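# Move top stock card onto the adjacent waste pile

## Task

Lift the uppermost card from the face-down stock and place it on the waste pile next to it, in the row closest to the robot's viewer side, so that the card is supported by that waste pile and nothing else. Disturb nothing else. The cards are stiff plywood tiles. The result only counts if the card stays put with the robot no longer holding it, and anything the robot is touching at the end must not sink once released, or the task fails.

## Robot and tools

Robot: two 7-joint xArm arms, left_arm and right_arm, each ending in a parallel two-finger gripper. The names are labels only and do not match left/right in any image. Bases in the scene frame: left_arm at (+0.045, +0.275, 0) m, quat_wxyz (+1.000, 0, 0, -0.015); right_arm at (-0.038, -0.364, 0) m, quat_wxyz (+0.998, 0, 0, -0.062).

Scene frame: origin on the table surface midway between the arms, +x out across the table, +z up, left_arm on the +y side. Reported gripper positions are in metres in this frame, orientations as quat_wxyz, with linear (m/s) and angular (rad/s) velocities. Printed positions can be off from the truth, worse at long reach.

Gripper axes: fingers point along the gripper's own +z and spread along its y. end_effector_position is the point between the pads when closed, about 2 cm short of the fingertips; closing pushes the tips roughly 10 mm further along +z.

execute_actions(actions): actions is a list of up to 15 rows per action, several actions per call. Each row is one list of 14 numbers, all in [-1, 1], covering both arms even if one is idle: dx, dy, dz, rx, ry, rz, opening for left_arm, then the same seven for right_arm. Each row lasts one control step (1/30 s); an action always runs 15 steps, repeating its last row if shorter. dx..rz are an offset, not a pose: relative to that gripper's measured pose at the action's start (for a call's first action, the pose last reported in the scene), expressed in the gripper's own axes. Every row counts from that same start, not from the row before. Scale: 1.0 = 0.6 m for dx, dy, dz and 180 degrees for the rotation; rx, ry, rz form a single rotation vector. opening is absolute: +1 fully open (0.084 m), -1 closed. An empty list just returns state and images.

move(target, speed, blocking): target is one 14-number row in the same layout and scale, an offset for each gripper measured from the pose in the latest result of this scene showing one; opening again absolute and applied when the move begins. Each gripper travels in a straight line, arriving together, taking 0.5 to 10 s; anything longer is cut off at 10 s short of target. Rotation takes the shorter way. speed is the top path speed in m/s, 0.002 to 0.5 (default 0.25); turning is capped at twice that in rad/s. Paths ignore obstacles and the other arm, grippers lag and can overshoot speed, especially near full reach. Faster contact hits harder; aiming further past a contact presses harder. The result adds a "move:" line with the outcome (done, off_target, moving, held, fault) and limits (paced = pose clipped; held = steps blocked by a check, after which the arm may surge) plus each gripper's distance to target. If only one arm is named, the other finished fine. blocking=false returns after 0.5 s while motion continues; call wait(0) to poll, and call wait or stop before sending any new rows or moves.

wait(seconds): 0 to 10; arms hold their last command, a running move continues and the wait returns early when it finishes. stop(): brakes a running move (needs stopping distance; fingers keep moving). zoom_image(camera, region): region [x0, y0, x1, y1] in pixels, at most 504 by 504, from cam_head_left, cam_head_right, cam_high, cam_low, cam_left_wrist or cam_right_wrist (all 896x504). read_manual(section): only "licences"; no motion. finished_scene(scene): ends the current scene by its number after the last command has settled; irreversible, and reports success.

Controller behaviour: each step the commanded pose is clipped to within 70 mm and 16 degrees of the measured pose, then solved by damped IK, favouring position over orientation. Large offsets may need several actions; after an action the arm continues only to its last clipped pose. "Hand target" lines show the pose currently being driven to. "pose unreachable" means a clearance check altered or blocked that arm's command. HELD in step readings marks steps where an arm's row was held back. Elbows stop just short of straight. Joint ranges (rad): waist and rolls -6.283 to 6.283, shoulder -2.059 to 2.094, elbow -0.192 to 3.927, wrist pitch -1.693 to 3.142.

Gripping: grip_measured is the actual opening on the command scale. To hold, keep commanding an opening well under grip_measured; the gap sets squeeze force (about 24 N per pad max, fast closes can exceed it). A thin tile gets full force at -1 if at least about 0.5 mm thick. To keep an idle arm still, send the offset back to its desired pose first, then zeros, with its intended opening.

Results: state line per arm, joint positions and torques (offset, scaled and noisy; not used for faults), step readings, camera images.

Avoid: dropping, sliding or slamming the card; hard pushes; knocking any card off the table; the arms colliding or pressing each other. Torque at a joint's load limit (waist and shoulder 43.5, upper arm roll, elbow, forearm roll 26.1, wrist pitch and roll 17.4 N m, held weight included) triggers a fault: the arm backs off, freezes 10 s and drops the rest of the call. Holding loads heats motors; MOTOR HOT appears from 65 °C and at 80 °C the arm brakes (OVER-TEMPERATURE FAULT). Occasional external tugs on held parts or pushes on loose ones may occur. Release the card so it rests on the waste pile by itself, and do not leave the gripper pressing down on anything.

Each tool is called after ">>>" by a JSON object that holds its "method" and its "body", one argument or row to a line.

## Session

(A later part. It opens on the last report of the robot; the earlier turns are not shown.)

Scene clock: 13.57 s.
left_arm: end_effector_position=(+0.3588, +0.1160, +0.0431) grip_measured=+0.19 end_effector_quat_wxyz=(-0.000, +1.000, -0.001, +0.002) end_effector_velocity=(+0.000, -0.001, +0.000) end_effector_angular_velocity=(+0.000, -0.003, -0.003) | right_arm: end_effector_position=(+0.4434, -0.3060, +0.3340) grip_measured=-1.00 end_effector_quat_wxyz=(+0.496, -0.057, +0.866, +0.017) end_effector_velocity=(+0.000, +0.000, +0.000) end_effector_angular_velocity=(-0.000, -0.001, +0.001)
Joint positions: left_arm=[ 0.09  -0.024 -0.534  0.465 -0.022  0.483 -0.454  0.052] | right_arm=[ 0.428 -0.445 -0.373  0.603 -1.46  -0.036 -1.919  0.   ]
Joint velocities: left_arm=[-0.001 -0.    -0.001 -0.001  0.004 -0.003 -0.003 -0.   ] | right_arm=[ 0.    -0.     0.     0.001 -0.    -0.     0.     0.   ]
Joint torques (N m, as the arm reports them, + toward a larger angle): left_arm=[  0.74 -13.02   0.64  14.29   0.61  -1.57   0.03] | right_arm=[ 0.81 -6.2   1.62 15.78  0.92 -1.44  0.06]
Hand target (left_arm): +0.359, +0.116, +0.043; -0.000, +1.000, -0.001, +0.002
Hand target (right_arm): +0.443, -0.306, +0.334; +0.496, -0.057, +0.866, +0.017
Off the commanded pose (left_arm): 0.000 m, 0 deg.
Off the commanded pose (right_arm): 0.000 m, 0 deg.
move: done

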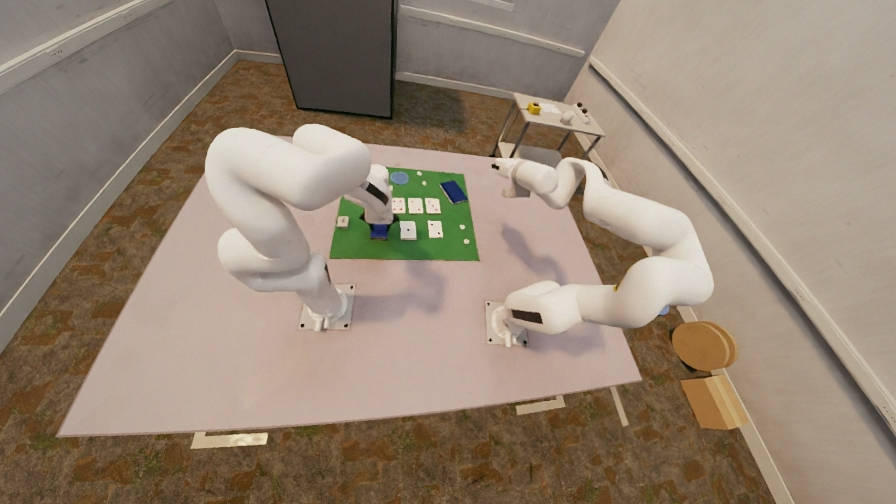

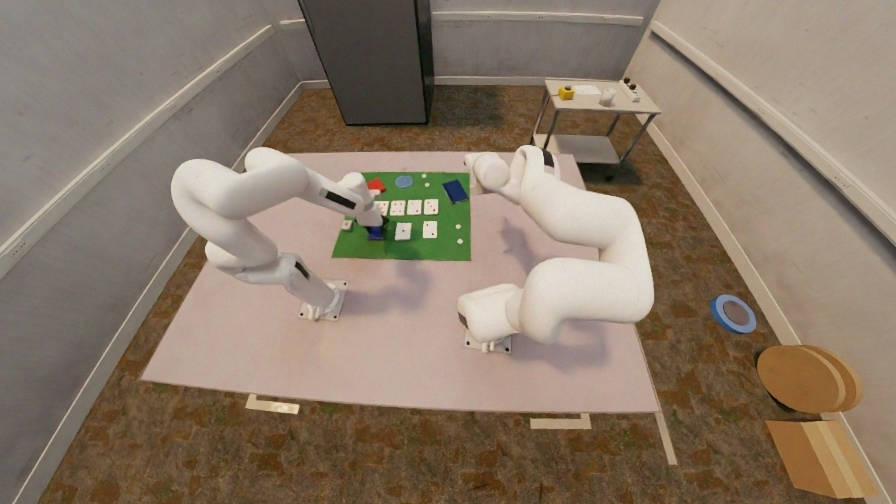

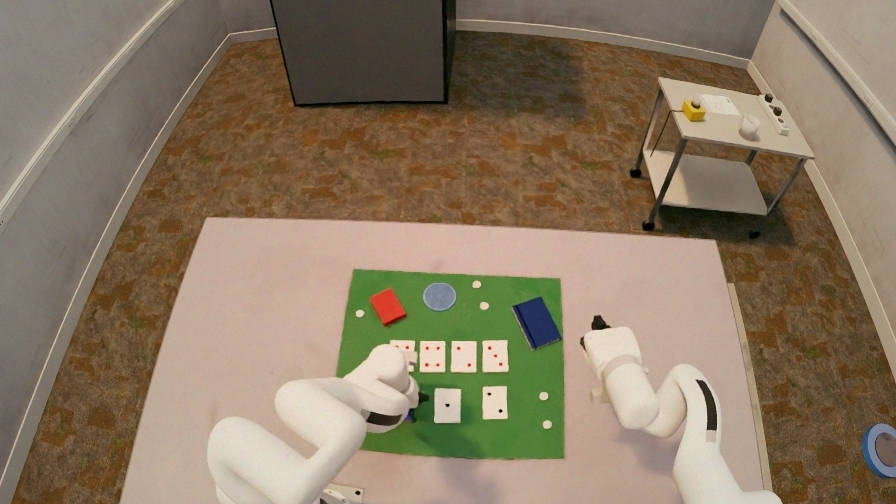

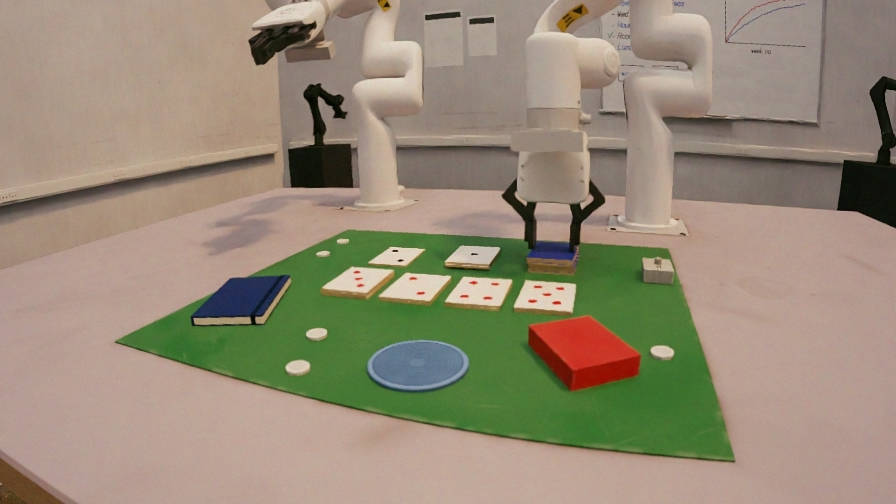

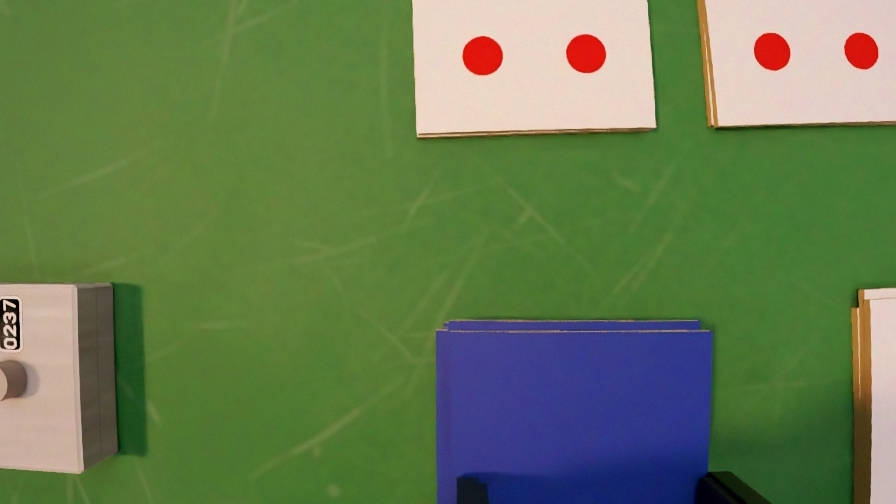

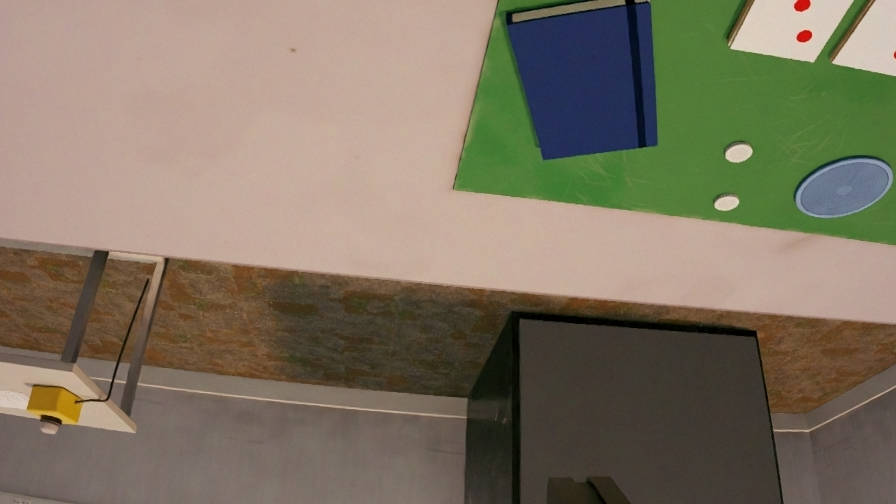

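No contact yet. Continue 4 mm.

>>> {"method": "execute_actions", "body": {
  "actions": [
    [[0,0,0.001,0,0,0,0.2,0,0,0,0,0,0,-1],[0,0,0.002,0,0,0,0.2,0,0,0,0,0,0,-1],[0,0,0.003,0,0,0,0.2,0,0,0,0,0,0,-1],[0,0,0.004,0,0,0,0.2,0,0,0,0,0,0,-1],[0,0,0.005,0,0,0,0.2,0,0,0,0,0,0,-1],[0,0,0.006,0,0,0,0.2,0,0,0,0,0,0,-1],[0,0,0.007,0,0,0,0.2,0,0,0,0,0,0,-1]]
  ]
}}

>>> {"method": "wait", "body": {
  "seconds": 0.3
}}

Scene clock: 14.40 s.
left_arm: end_effector_position=(+0.3607, +0.1152, +0.0409) grip_measured=+0.20 end_effector_quat_wxyz=(+0.000, +1.000, -0.001, +0.005) end_effector_velocity=(-0.001, +0.000, -0.002) end_effector_angular_velocity=(-0.000, +0.002, +0.001) | right_arm: end_effector_position=(+0.4434, -0.3060, +0.3340) grip_measured=-1.00 end_effector_quat_wxyz=(+0.496, -0.057, +0.866, +0.017) end_effector_velocity=(+0.000, -0.001, +0.000) end_effector_angular_velocity=(+0.002, +0.000, -0.003)
Joint positions: left_arm=[ 0.092 -0.011 -0.534  0.467 -0.004  0.468 -0.467  0.052] | right_arm=[ 0.428 -0.445 -0.373  0.603 -1.46  -0.036 -1.919  0.   ]
Joint velocities: left_arm=[ 0.001  0.004 -0.001 -0.002  0.003 -0.004 -0.003  0.   ] | right_arm=[-0.     0.    -0.002  0.     0.001 -0.     0.001  0.   ]
Joint torques (N m, as the arm reports them, + toward a larger angle): left_arm=[ 1.24 -0.85  0.87  7.3   0.47 -2.28  0.38] | right_arm=[ 0.83 -5.86  1.64 15.71  0.76 -1.36  0.17]
Hand target (left_arm): +0.359, +0.116, +0.039; -0.000, +1.000, -0.001, +0.002
Hand target (right_arm): +0.443, -0.306, +0.334; +0.496, -0.057, +0.866, +0.017
Off the commanded pose (left_arm): 0.003 m, 0 deg.
Off the commanded pose (right_arm): 0.000 m, 0 deg.
Step readings (end_effector_position):
0: left_arm (+0.3588, +0.1160, +0.0430) | right_arm (+0.4434, -0.3060, +0.3340)
1: left_arm (+0.3588, +0.1160, +0.0430) | right_arm (+0.4434, -0.3060, +0.3340)
2: left_arm (+0.3588, +0.1159, +0.0429) | right_arm (+0.4434, -0.3060, +0.3340)
4: left_arm (+0.3589, +0.1159, +0.0422) | right_arm (+0.4434, -0.3060, +0.3340)
8: left_arm (+0.3603, +0.1154, +0.0413) | right_arm (+0.4434, -0.3060, +0.3340)
15: end_effector_position above

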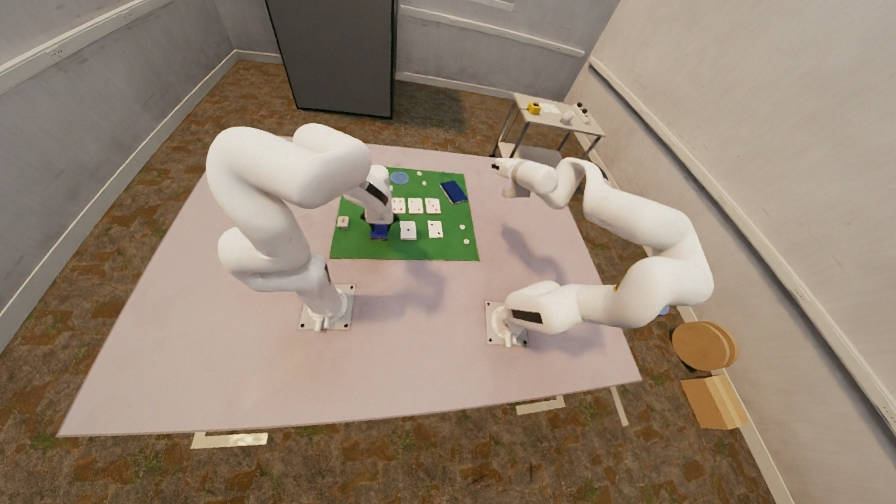

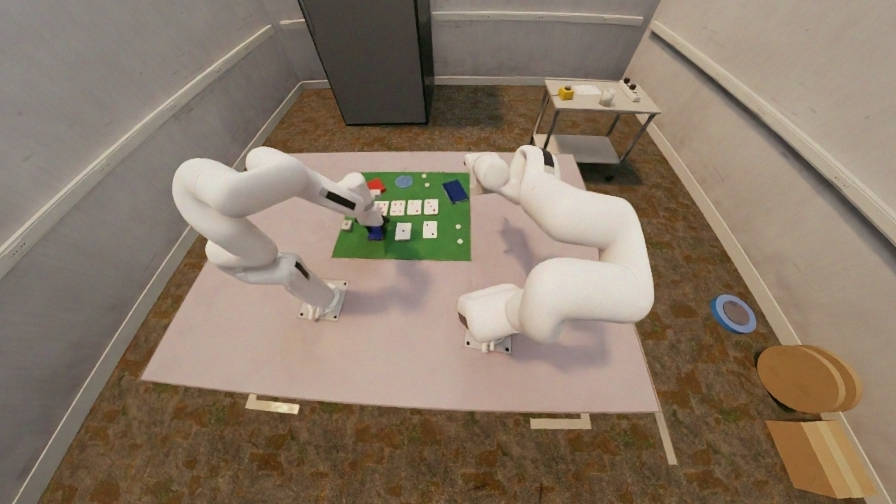

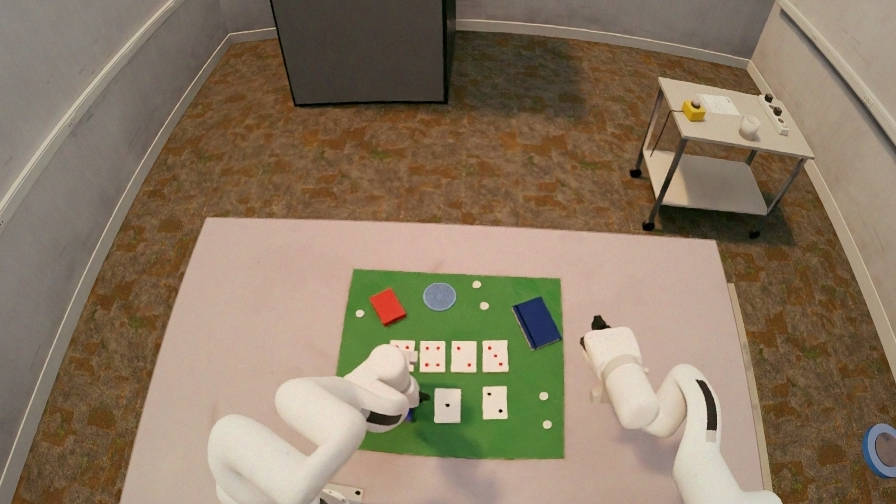

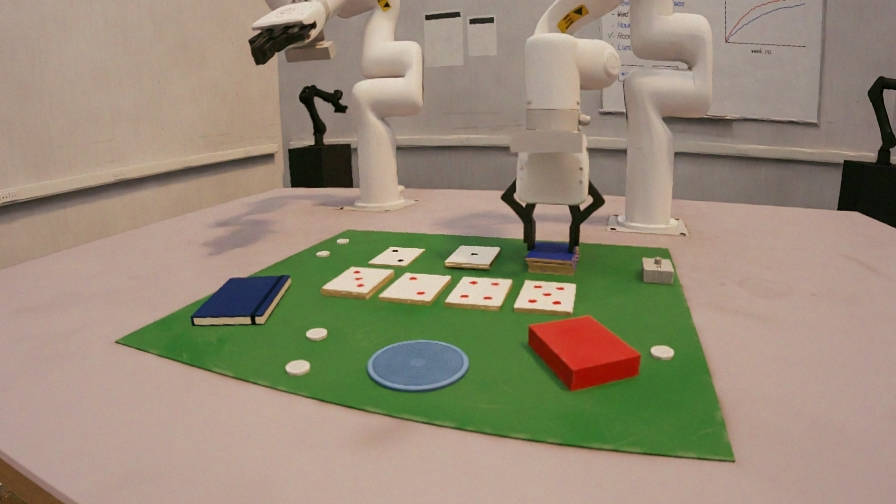

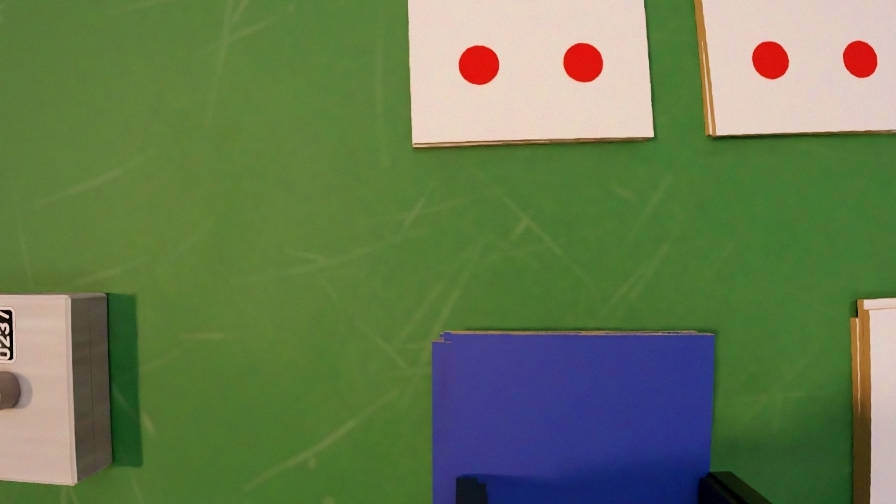

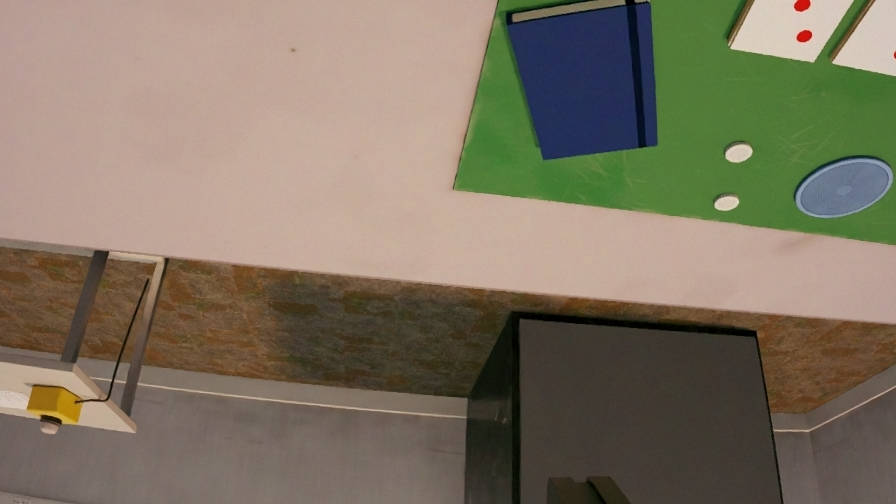

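Scene clock: 14.70 s.
left_arm: end_effector_position=(+0.3605, +0.1153, +0.0404) grip_measured=+0.20 end_effector_quat_wxyz=(+0.000, +1.000, -0.001, +0.004) end_effector_velocity=(-0.000, +0.000, -0.001) end_effector_angular_velocity=(-0.001, +0.002, +0.000) | right_arm: end_effector_position=(+0.4434, -0.3060, +0.3340) grip_measured=-1.00 end_effector_quat_wxyz=(+0.496, -0.057, +0.866, +0.017) end_effector_velocity=(+0.000, +0.001, +0.001) end_effector_angular_velocity=(-0.001, -0.002, +0.001)
Joint positions: left_arm=[ 0.092 -0.01  -0.533  0.466 -0.004  0.467 -0.467  0.053] | right_arm=[ 0.428 -0.445 -0.373  0.603 -1.46  -0.036 -1.919  0.   ]
Joint velocities: left_arm=[ 0.001  0.004  0.001 -0.    -0.    -0.002  0.001  0.   ] | right_arm=[ 0.    -0.     0.002  0.001  0.     0.    -0.     0.   ]
Joint torques (N m, as the arm reports them, + toward a larger angle): left_arm=[ 1.38  4.01  1.03  4.02  0.24 -2.23  0.32] | right_arm=[ 0.71 -6.21  1.78 15.58  0.91 -1.32  0.16]
Hand target (left_arm): +0.359, +0.116, +0.039; -0.000, +1.000, -0.001, +0.002
Hand target (right_arm): +0.443, -0.306, +0.334; +0.496, -0.057, +0.866, +0.017
Off the commanded pose (left_arm): 0.002 m, 0 deg.
Off the commanded pose (right_arm): 0.000 m, 0 deg.
wait: 0.30 s; at rest by 0.17 s

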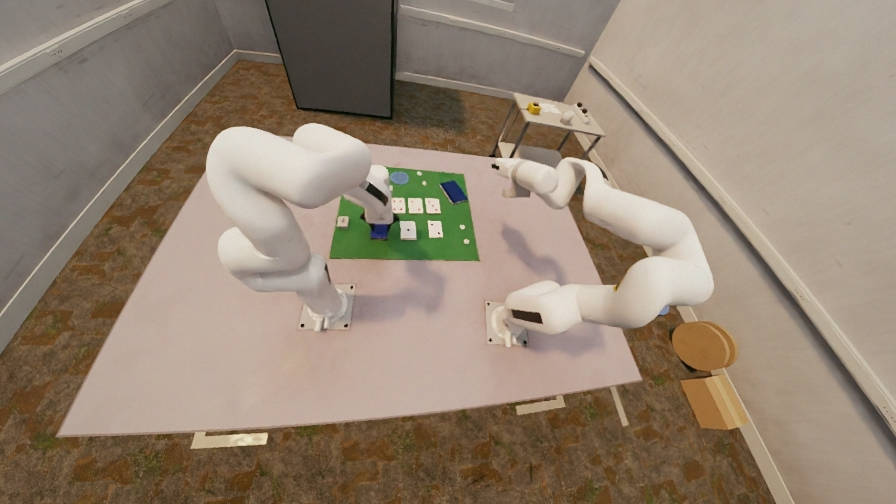

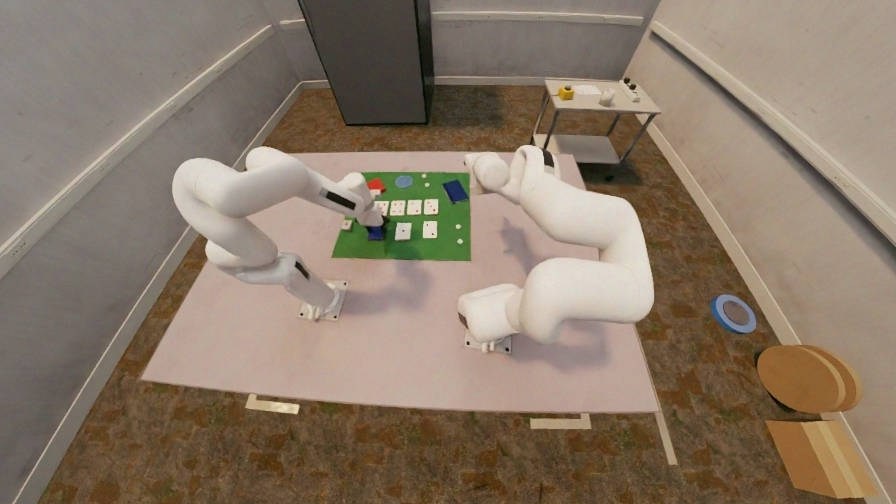

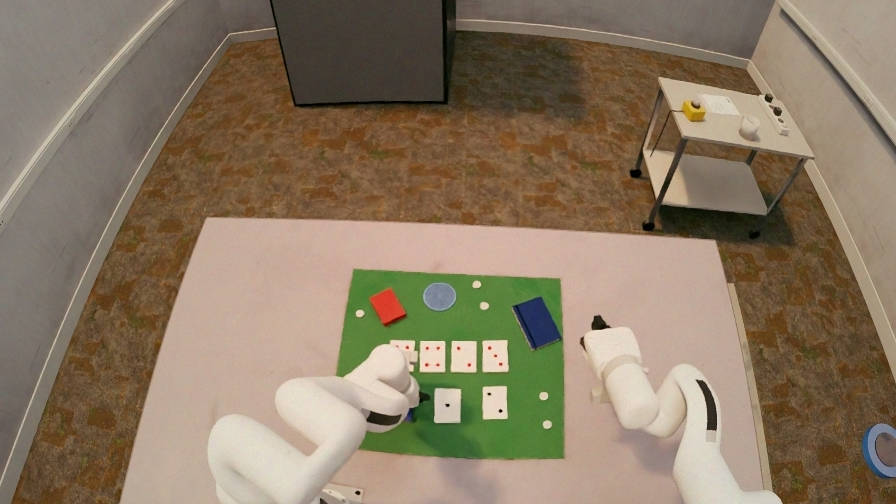

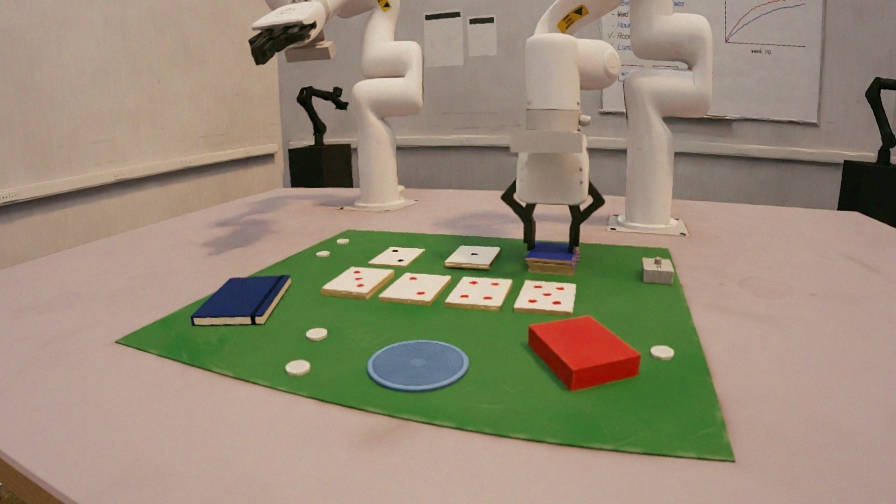

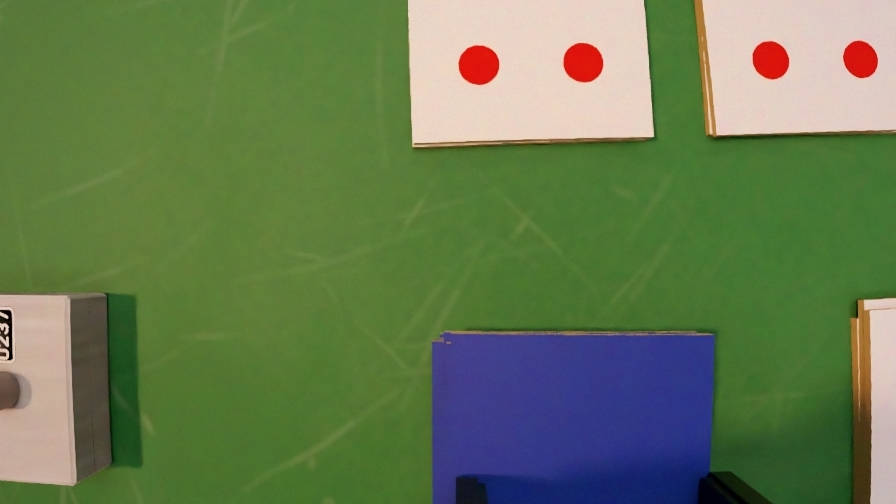

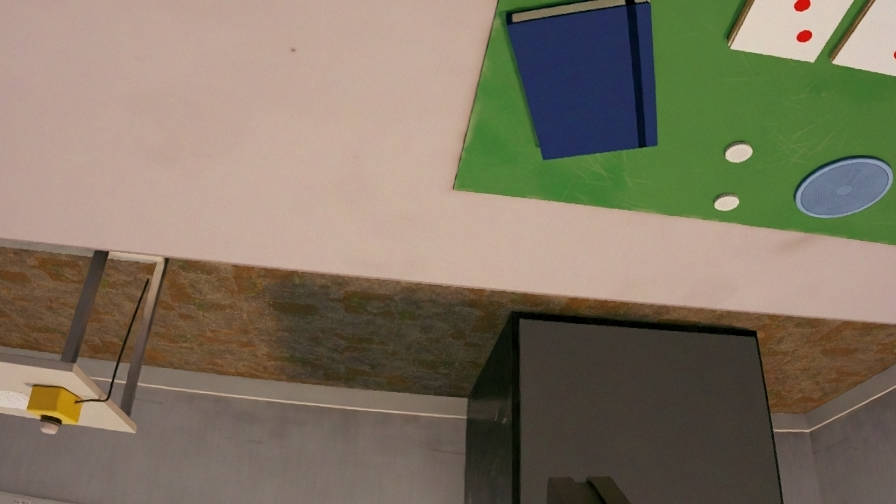

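>>> {"method": "execute_actions", "body": {
  "actions": [
    [[0,0,-0.003,0,0,0,0.2,0,0,0,0,0,0,-1],[0,0,-0.005,0,0,0,0.2,0,0,0,0,0,0,-1],[0,0,-0.007,0,0,0,0.2,0,0,0,0,0,0,-1],[0,0,-0.007,0,0,0,0.2,0,0,0,0,0,0,-1],[0,0,-0.007,0,0,0,0.2,0,0,0,0,0,0,-1],[0,0,-0.007,0,0,0,0.2,0,0,0,0,0,0,-1],[0,0,-0.007,0,0,0,0.2,0,0,0,0,0,0,-1],[0,0,-0.007,0,0.002,0,0.7,0,0,0,0,0,0,-1]]
  ]
}}

>>> {"method": "zoom_image", "body": {
  "camera": "cam_low",
  "region": [510, 225, 600, 285]
}}

>>> {"method": "zoom_image", "body": {
  "camera": "cam_left_wrist",
  "region": [400, 300, 800, 504]
}}

Scene clock: 15.67 s.
left_arm: end_effector_position=(+0.3581, +0.1163, +0.0427) grip_measured=+0.70 end_effector_quat_wxyz=(-0.001, +1.000, -0.001, +0.004) end_effector_velocity=(+0.022, -0.009, +0.017) end_effector_angular_velocity=(-0.018, -0.059, -0.002) | right_arm: end_effector_position=(+0.4434, -0.3060, +0.3340) grip_measured=-1.00 end_effector_quat_wxyz=(+0.496, -0.057, +0.866, +0.017) end_effector_velocity=(+0.000, -0.001, +0.000) end_effector_angular_velocity=(+0.002, -0.001, -0.002)
Joint positions: left_arm=[ 0.089 -0.027 -0.535  0.459 -0.02   0.476 -0.458  0.073] | right_arm=[ 0.428 -0.445 -0.373  0.603 -1.46  -0.036 -1.919  0.   ]
Joint velocities: left_arm=[-0.    -0.019 -0.001  0.033  0.002 -0.011 -0.002 -0.   ] | right_arm=[-0.    -0.    -0.001  0.     0.001  0.     0.001  0.   ]
Joint torques (N m, as the arm reports them, + toward a larger angle): left_arm=[  0.62 -12.32   0.58  13.75   0.5   -1.54   0.02] | right_arm=[ 0.77 -5.89  1.64 15.69  0.99 -1.39  0.09]
Hand target (left_arm): +0.360, +0.115, +0.045; +0.000, +1.000, -0.001, +0.007
Hand target (right_arm): +0.443, -0.306, +0.334; +0.496, -0.057, +0.866, +0.017
Off the commanded pose (left_arm): 0.003 m, 0 deg.
Off the commanded pose (right_arm): 0.000 m, 0 deg.
Step readings (end_effector_position):
0: left_arm (+0.3601, +0.1154, +0.0399) | right_arm (+0.4434, -0.3060, +0.3340)
1: left_arm (+0.3601, +0.1154, +0.0400) | right_arm (+0.4434, -0.3060, +0.3340)
2: left_arm (+0.3602, +0.1154, +0.0404) | right_arm (+0.4434, -0.3060, +0.3340)
4: left_arm (+0.3594, +0.1157, +0.0411) | right_arm (+0.4434, -0.3060, +0.3340)
8: left_arm (+0.3571, +0.1165, +0.0412) | right_arm (+0.4434, -0.3060, +0.3340)
15: end_effector_position above

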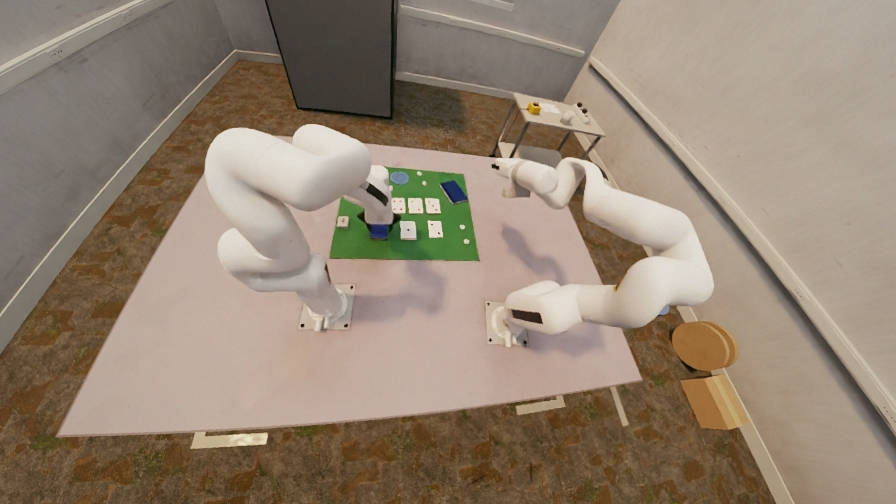

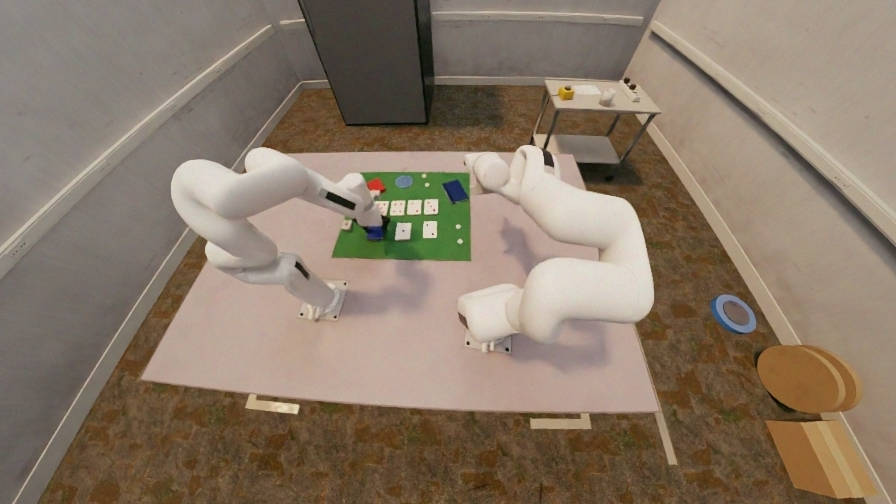

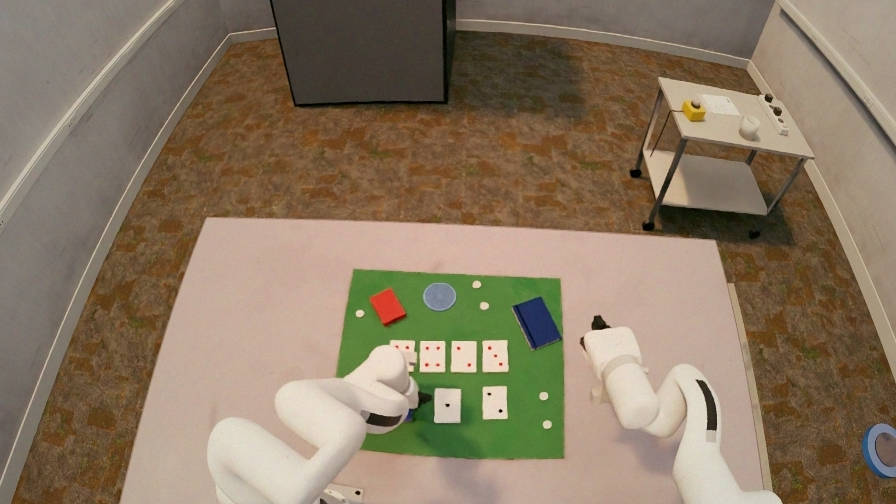

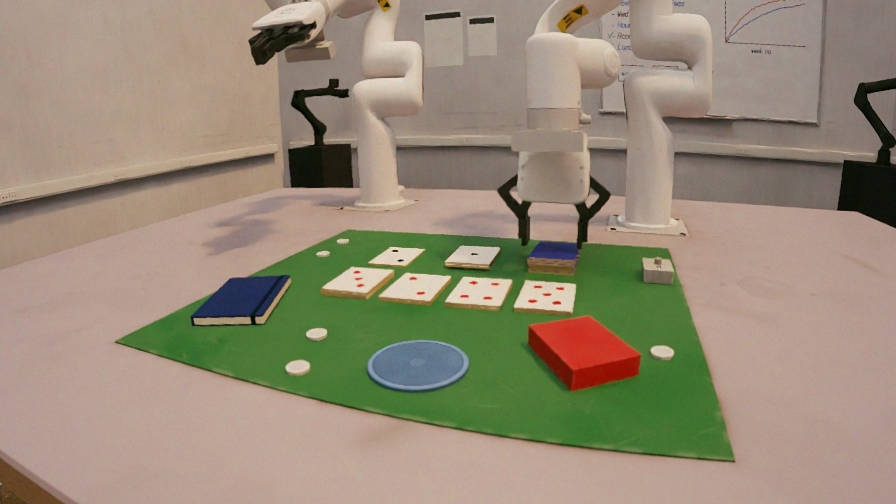

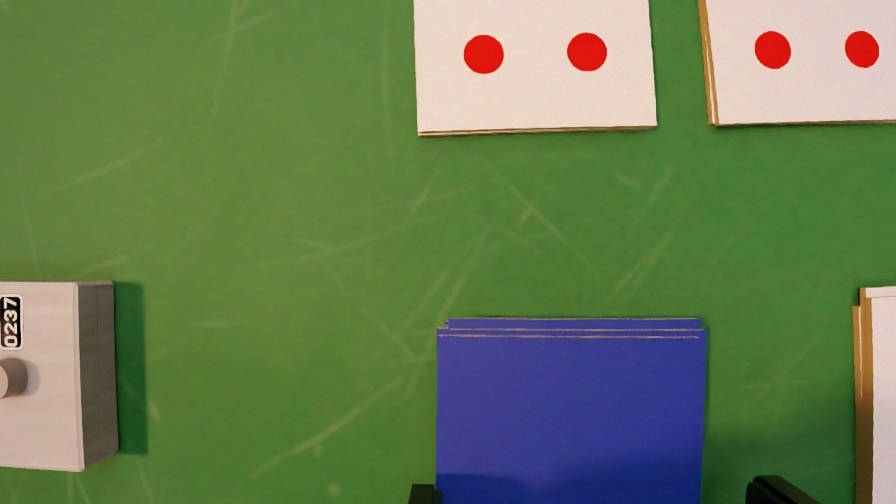

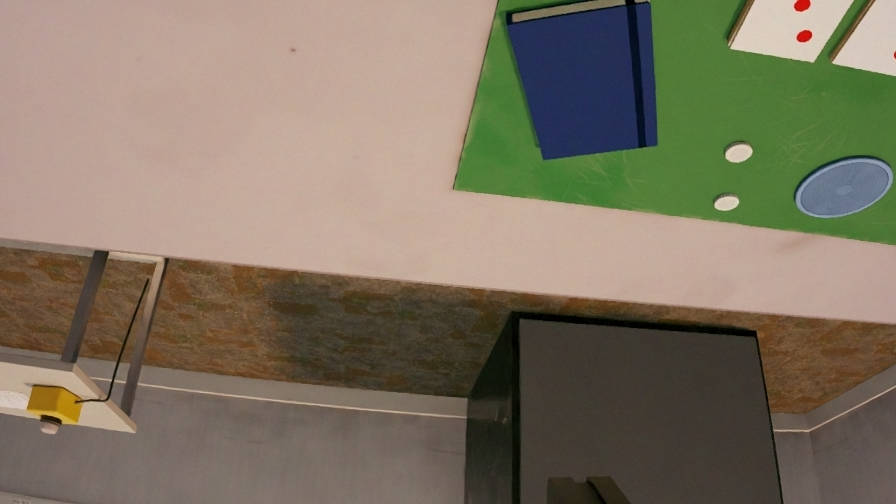

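Region (510, 225, 600, 285) of cam_low's 896x504 image, scaled by 5.600, with more detail than that image has.

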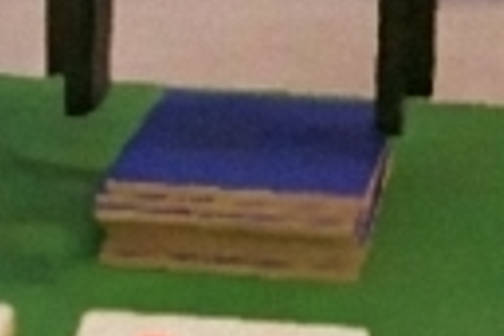

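Region (400, 300, 800, 504) of cam_left_wrist's 896x504 image, scaled by 1.260, with more detail than that image has; it fills the top 257 rows of this view, and the rest is white.

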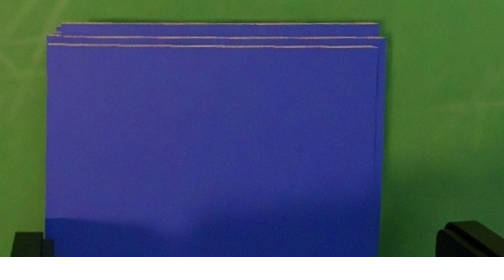

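>>> {"method": "move", "body": {
  "target": [-0.001,-0.0055,0.0115,0,0,0,0.68,0,0,0,0,0,0,-1],
  "speed": 0.03
}}

>>> {"method": "zoom_image", "body": {
  "camera": "cam_low",
  "region": [510, 225, 600, 285]
}}

Scene clock: 17.17 s.
left_arm: end_effector_position=(+0.3576, +0.1195, +0.0359) grip_measured=+0.68 end_effector_quat_wxyz=(-0.001, +1.000, -0.001, +0.004) end_effector_velocity=(+0.002, -0.000, +0.001) end_effector_angular_velocity=(-0.001, -0.005, +0.002) | right_arm: end_effector_position=(+0.4434, -0.3060, +0.3340) grip_measured=-1.00 end_effector_quat_wxyz=(+0.496, -0.057, +0.866, +0.017) end_effector_velocity=(-0.000, +0.000, -0.001) end_effector_angular_velocity=(+0.000, +0.002, +0.000)
Joint positions: left_arm=[ 0.096 -0.006 -0.53   0.451  0.003  0.449 -0.467  0.072] | right_arm=[ 0.428 -0.445 -0.373  0.603 -1.46  -0.036 -1.919  0.   ]
Joint velocities: left_arm=[ 0.001 -0.001  0.     0.001  0.002 -0.003 -0.002  0.   ] | right_arm=[ 0.     0.    -0.    -0.002  0.    -0.     0.     0.   ]
Joint torques (N m, as the arm reports them, + toward a larger angle): left_arm=[  0.63 -13.04   0.39  13.84   0.66  -1.59  -0.01] | right_arm=[ 0.97 -5.98  1.76 15.68  0.91 -1.36  0.07]
Hand target (left_arm): +0.358, +0.120, +0.036; -0.001, +1.000, -0.001, +0.004
Hand target (right_arm): +0.443, -0.306, +0.334; +0.496, -0.057, +0.866, +0.017
Off the commanded pose (left_arm): 0.000 m, 0 deg.
Off the commanded pose (right_arm): 0.000 m, 0 deg.
move: done

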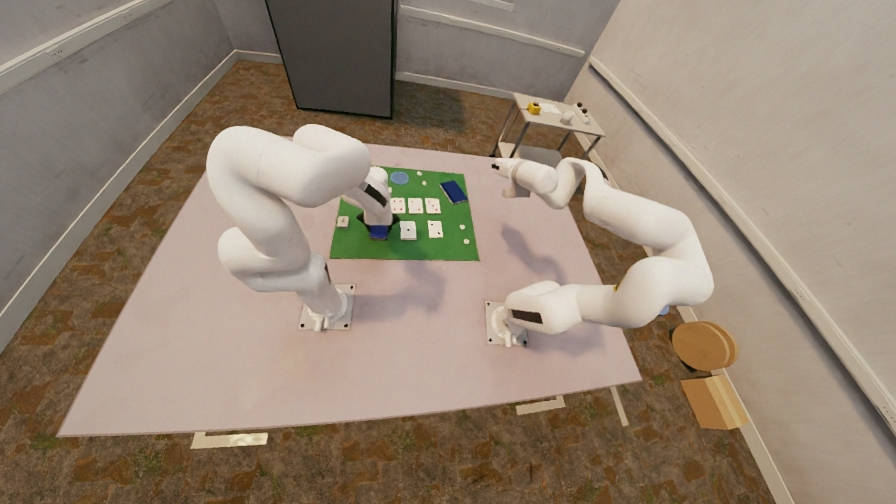

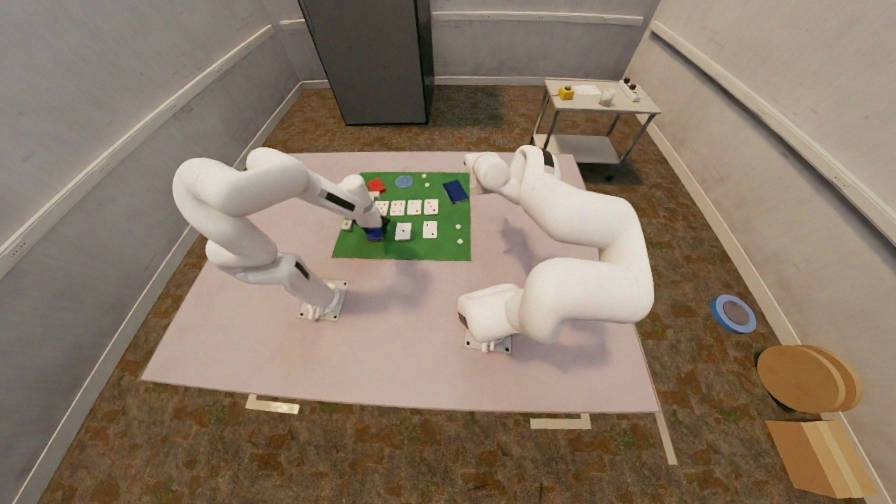

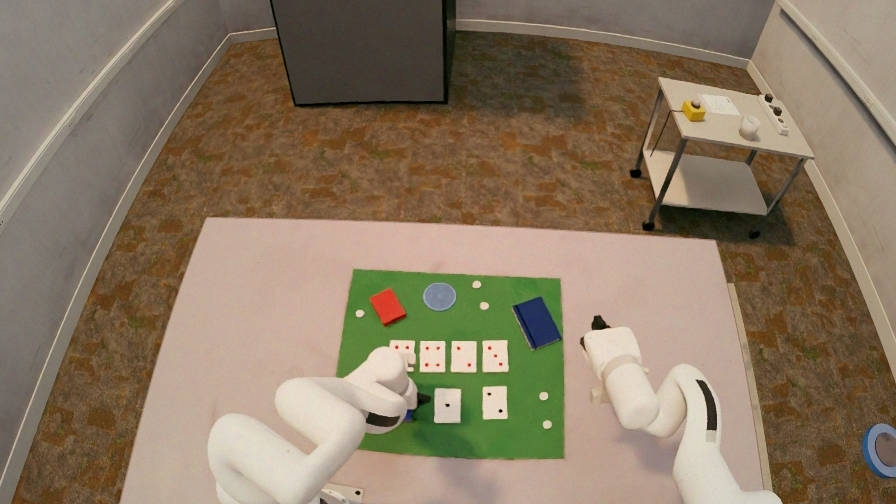

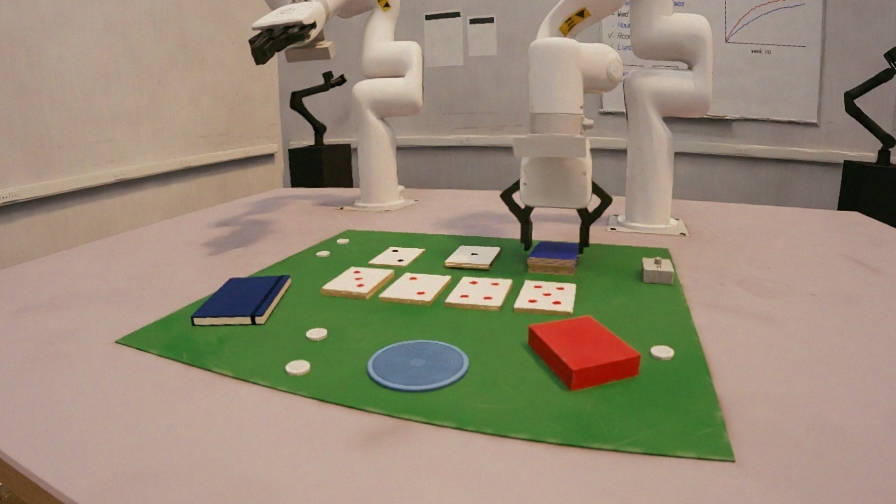

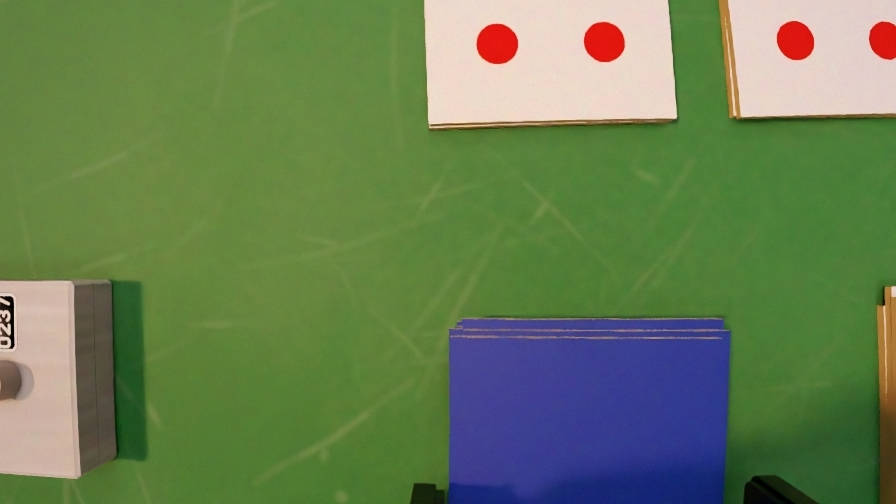

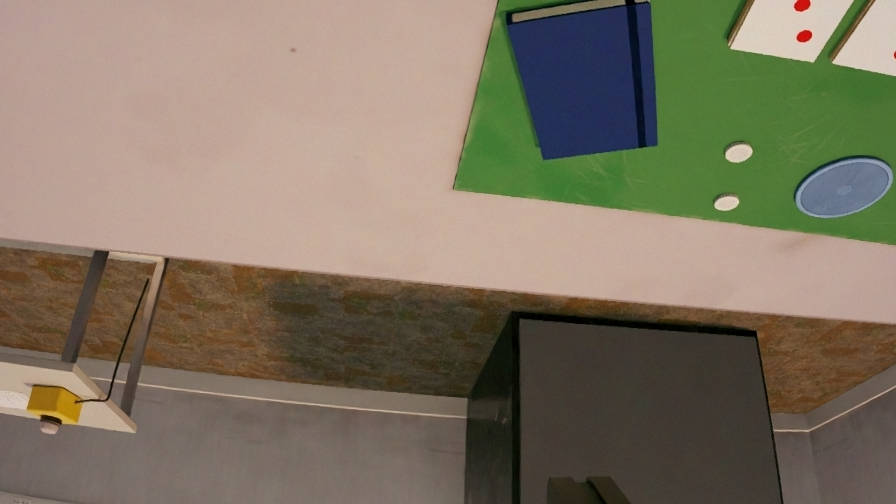

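Region (510, 225, 600, 285) of cam_low's 896x504 image, scaled by 5.600, with more detail than that image has.

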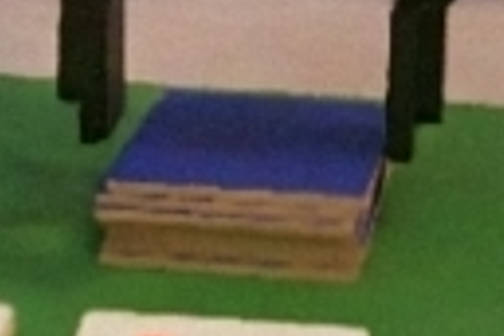

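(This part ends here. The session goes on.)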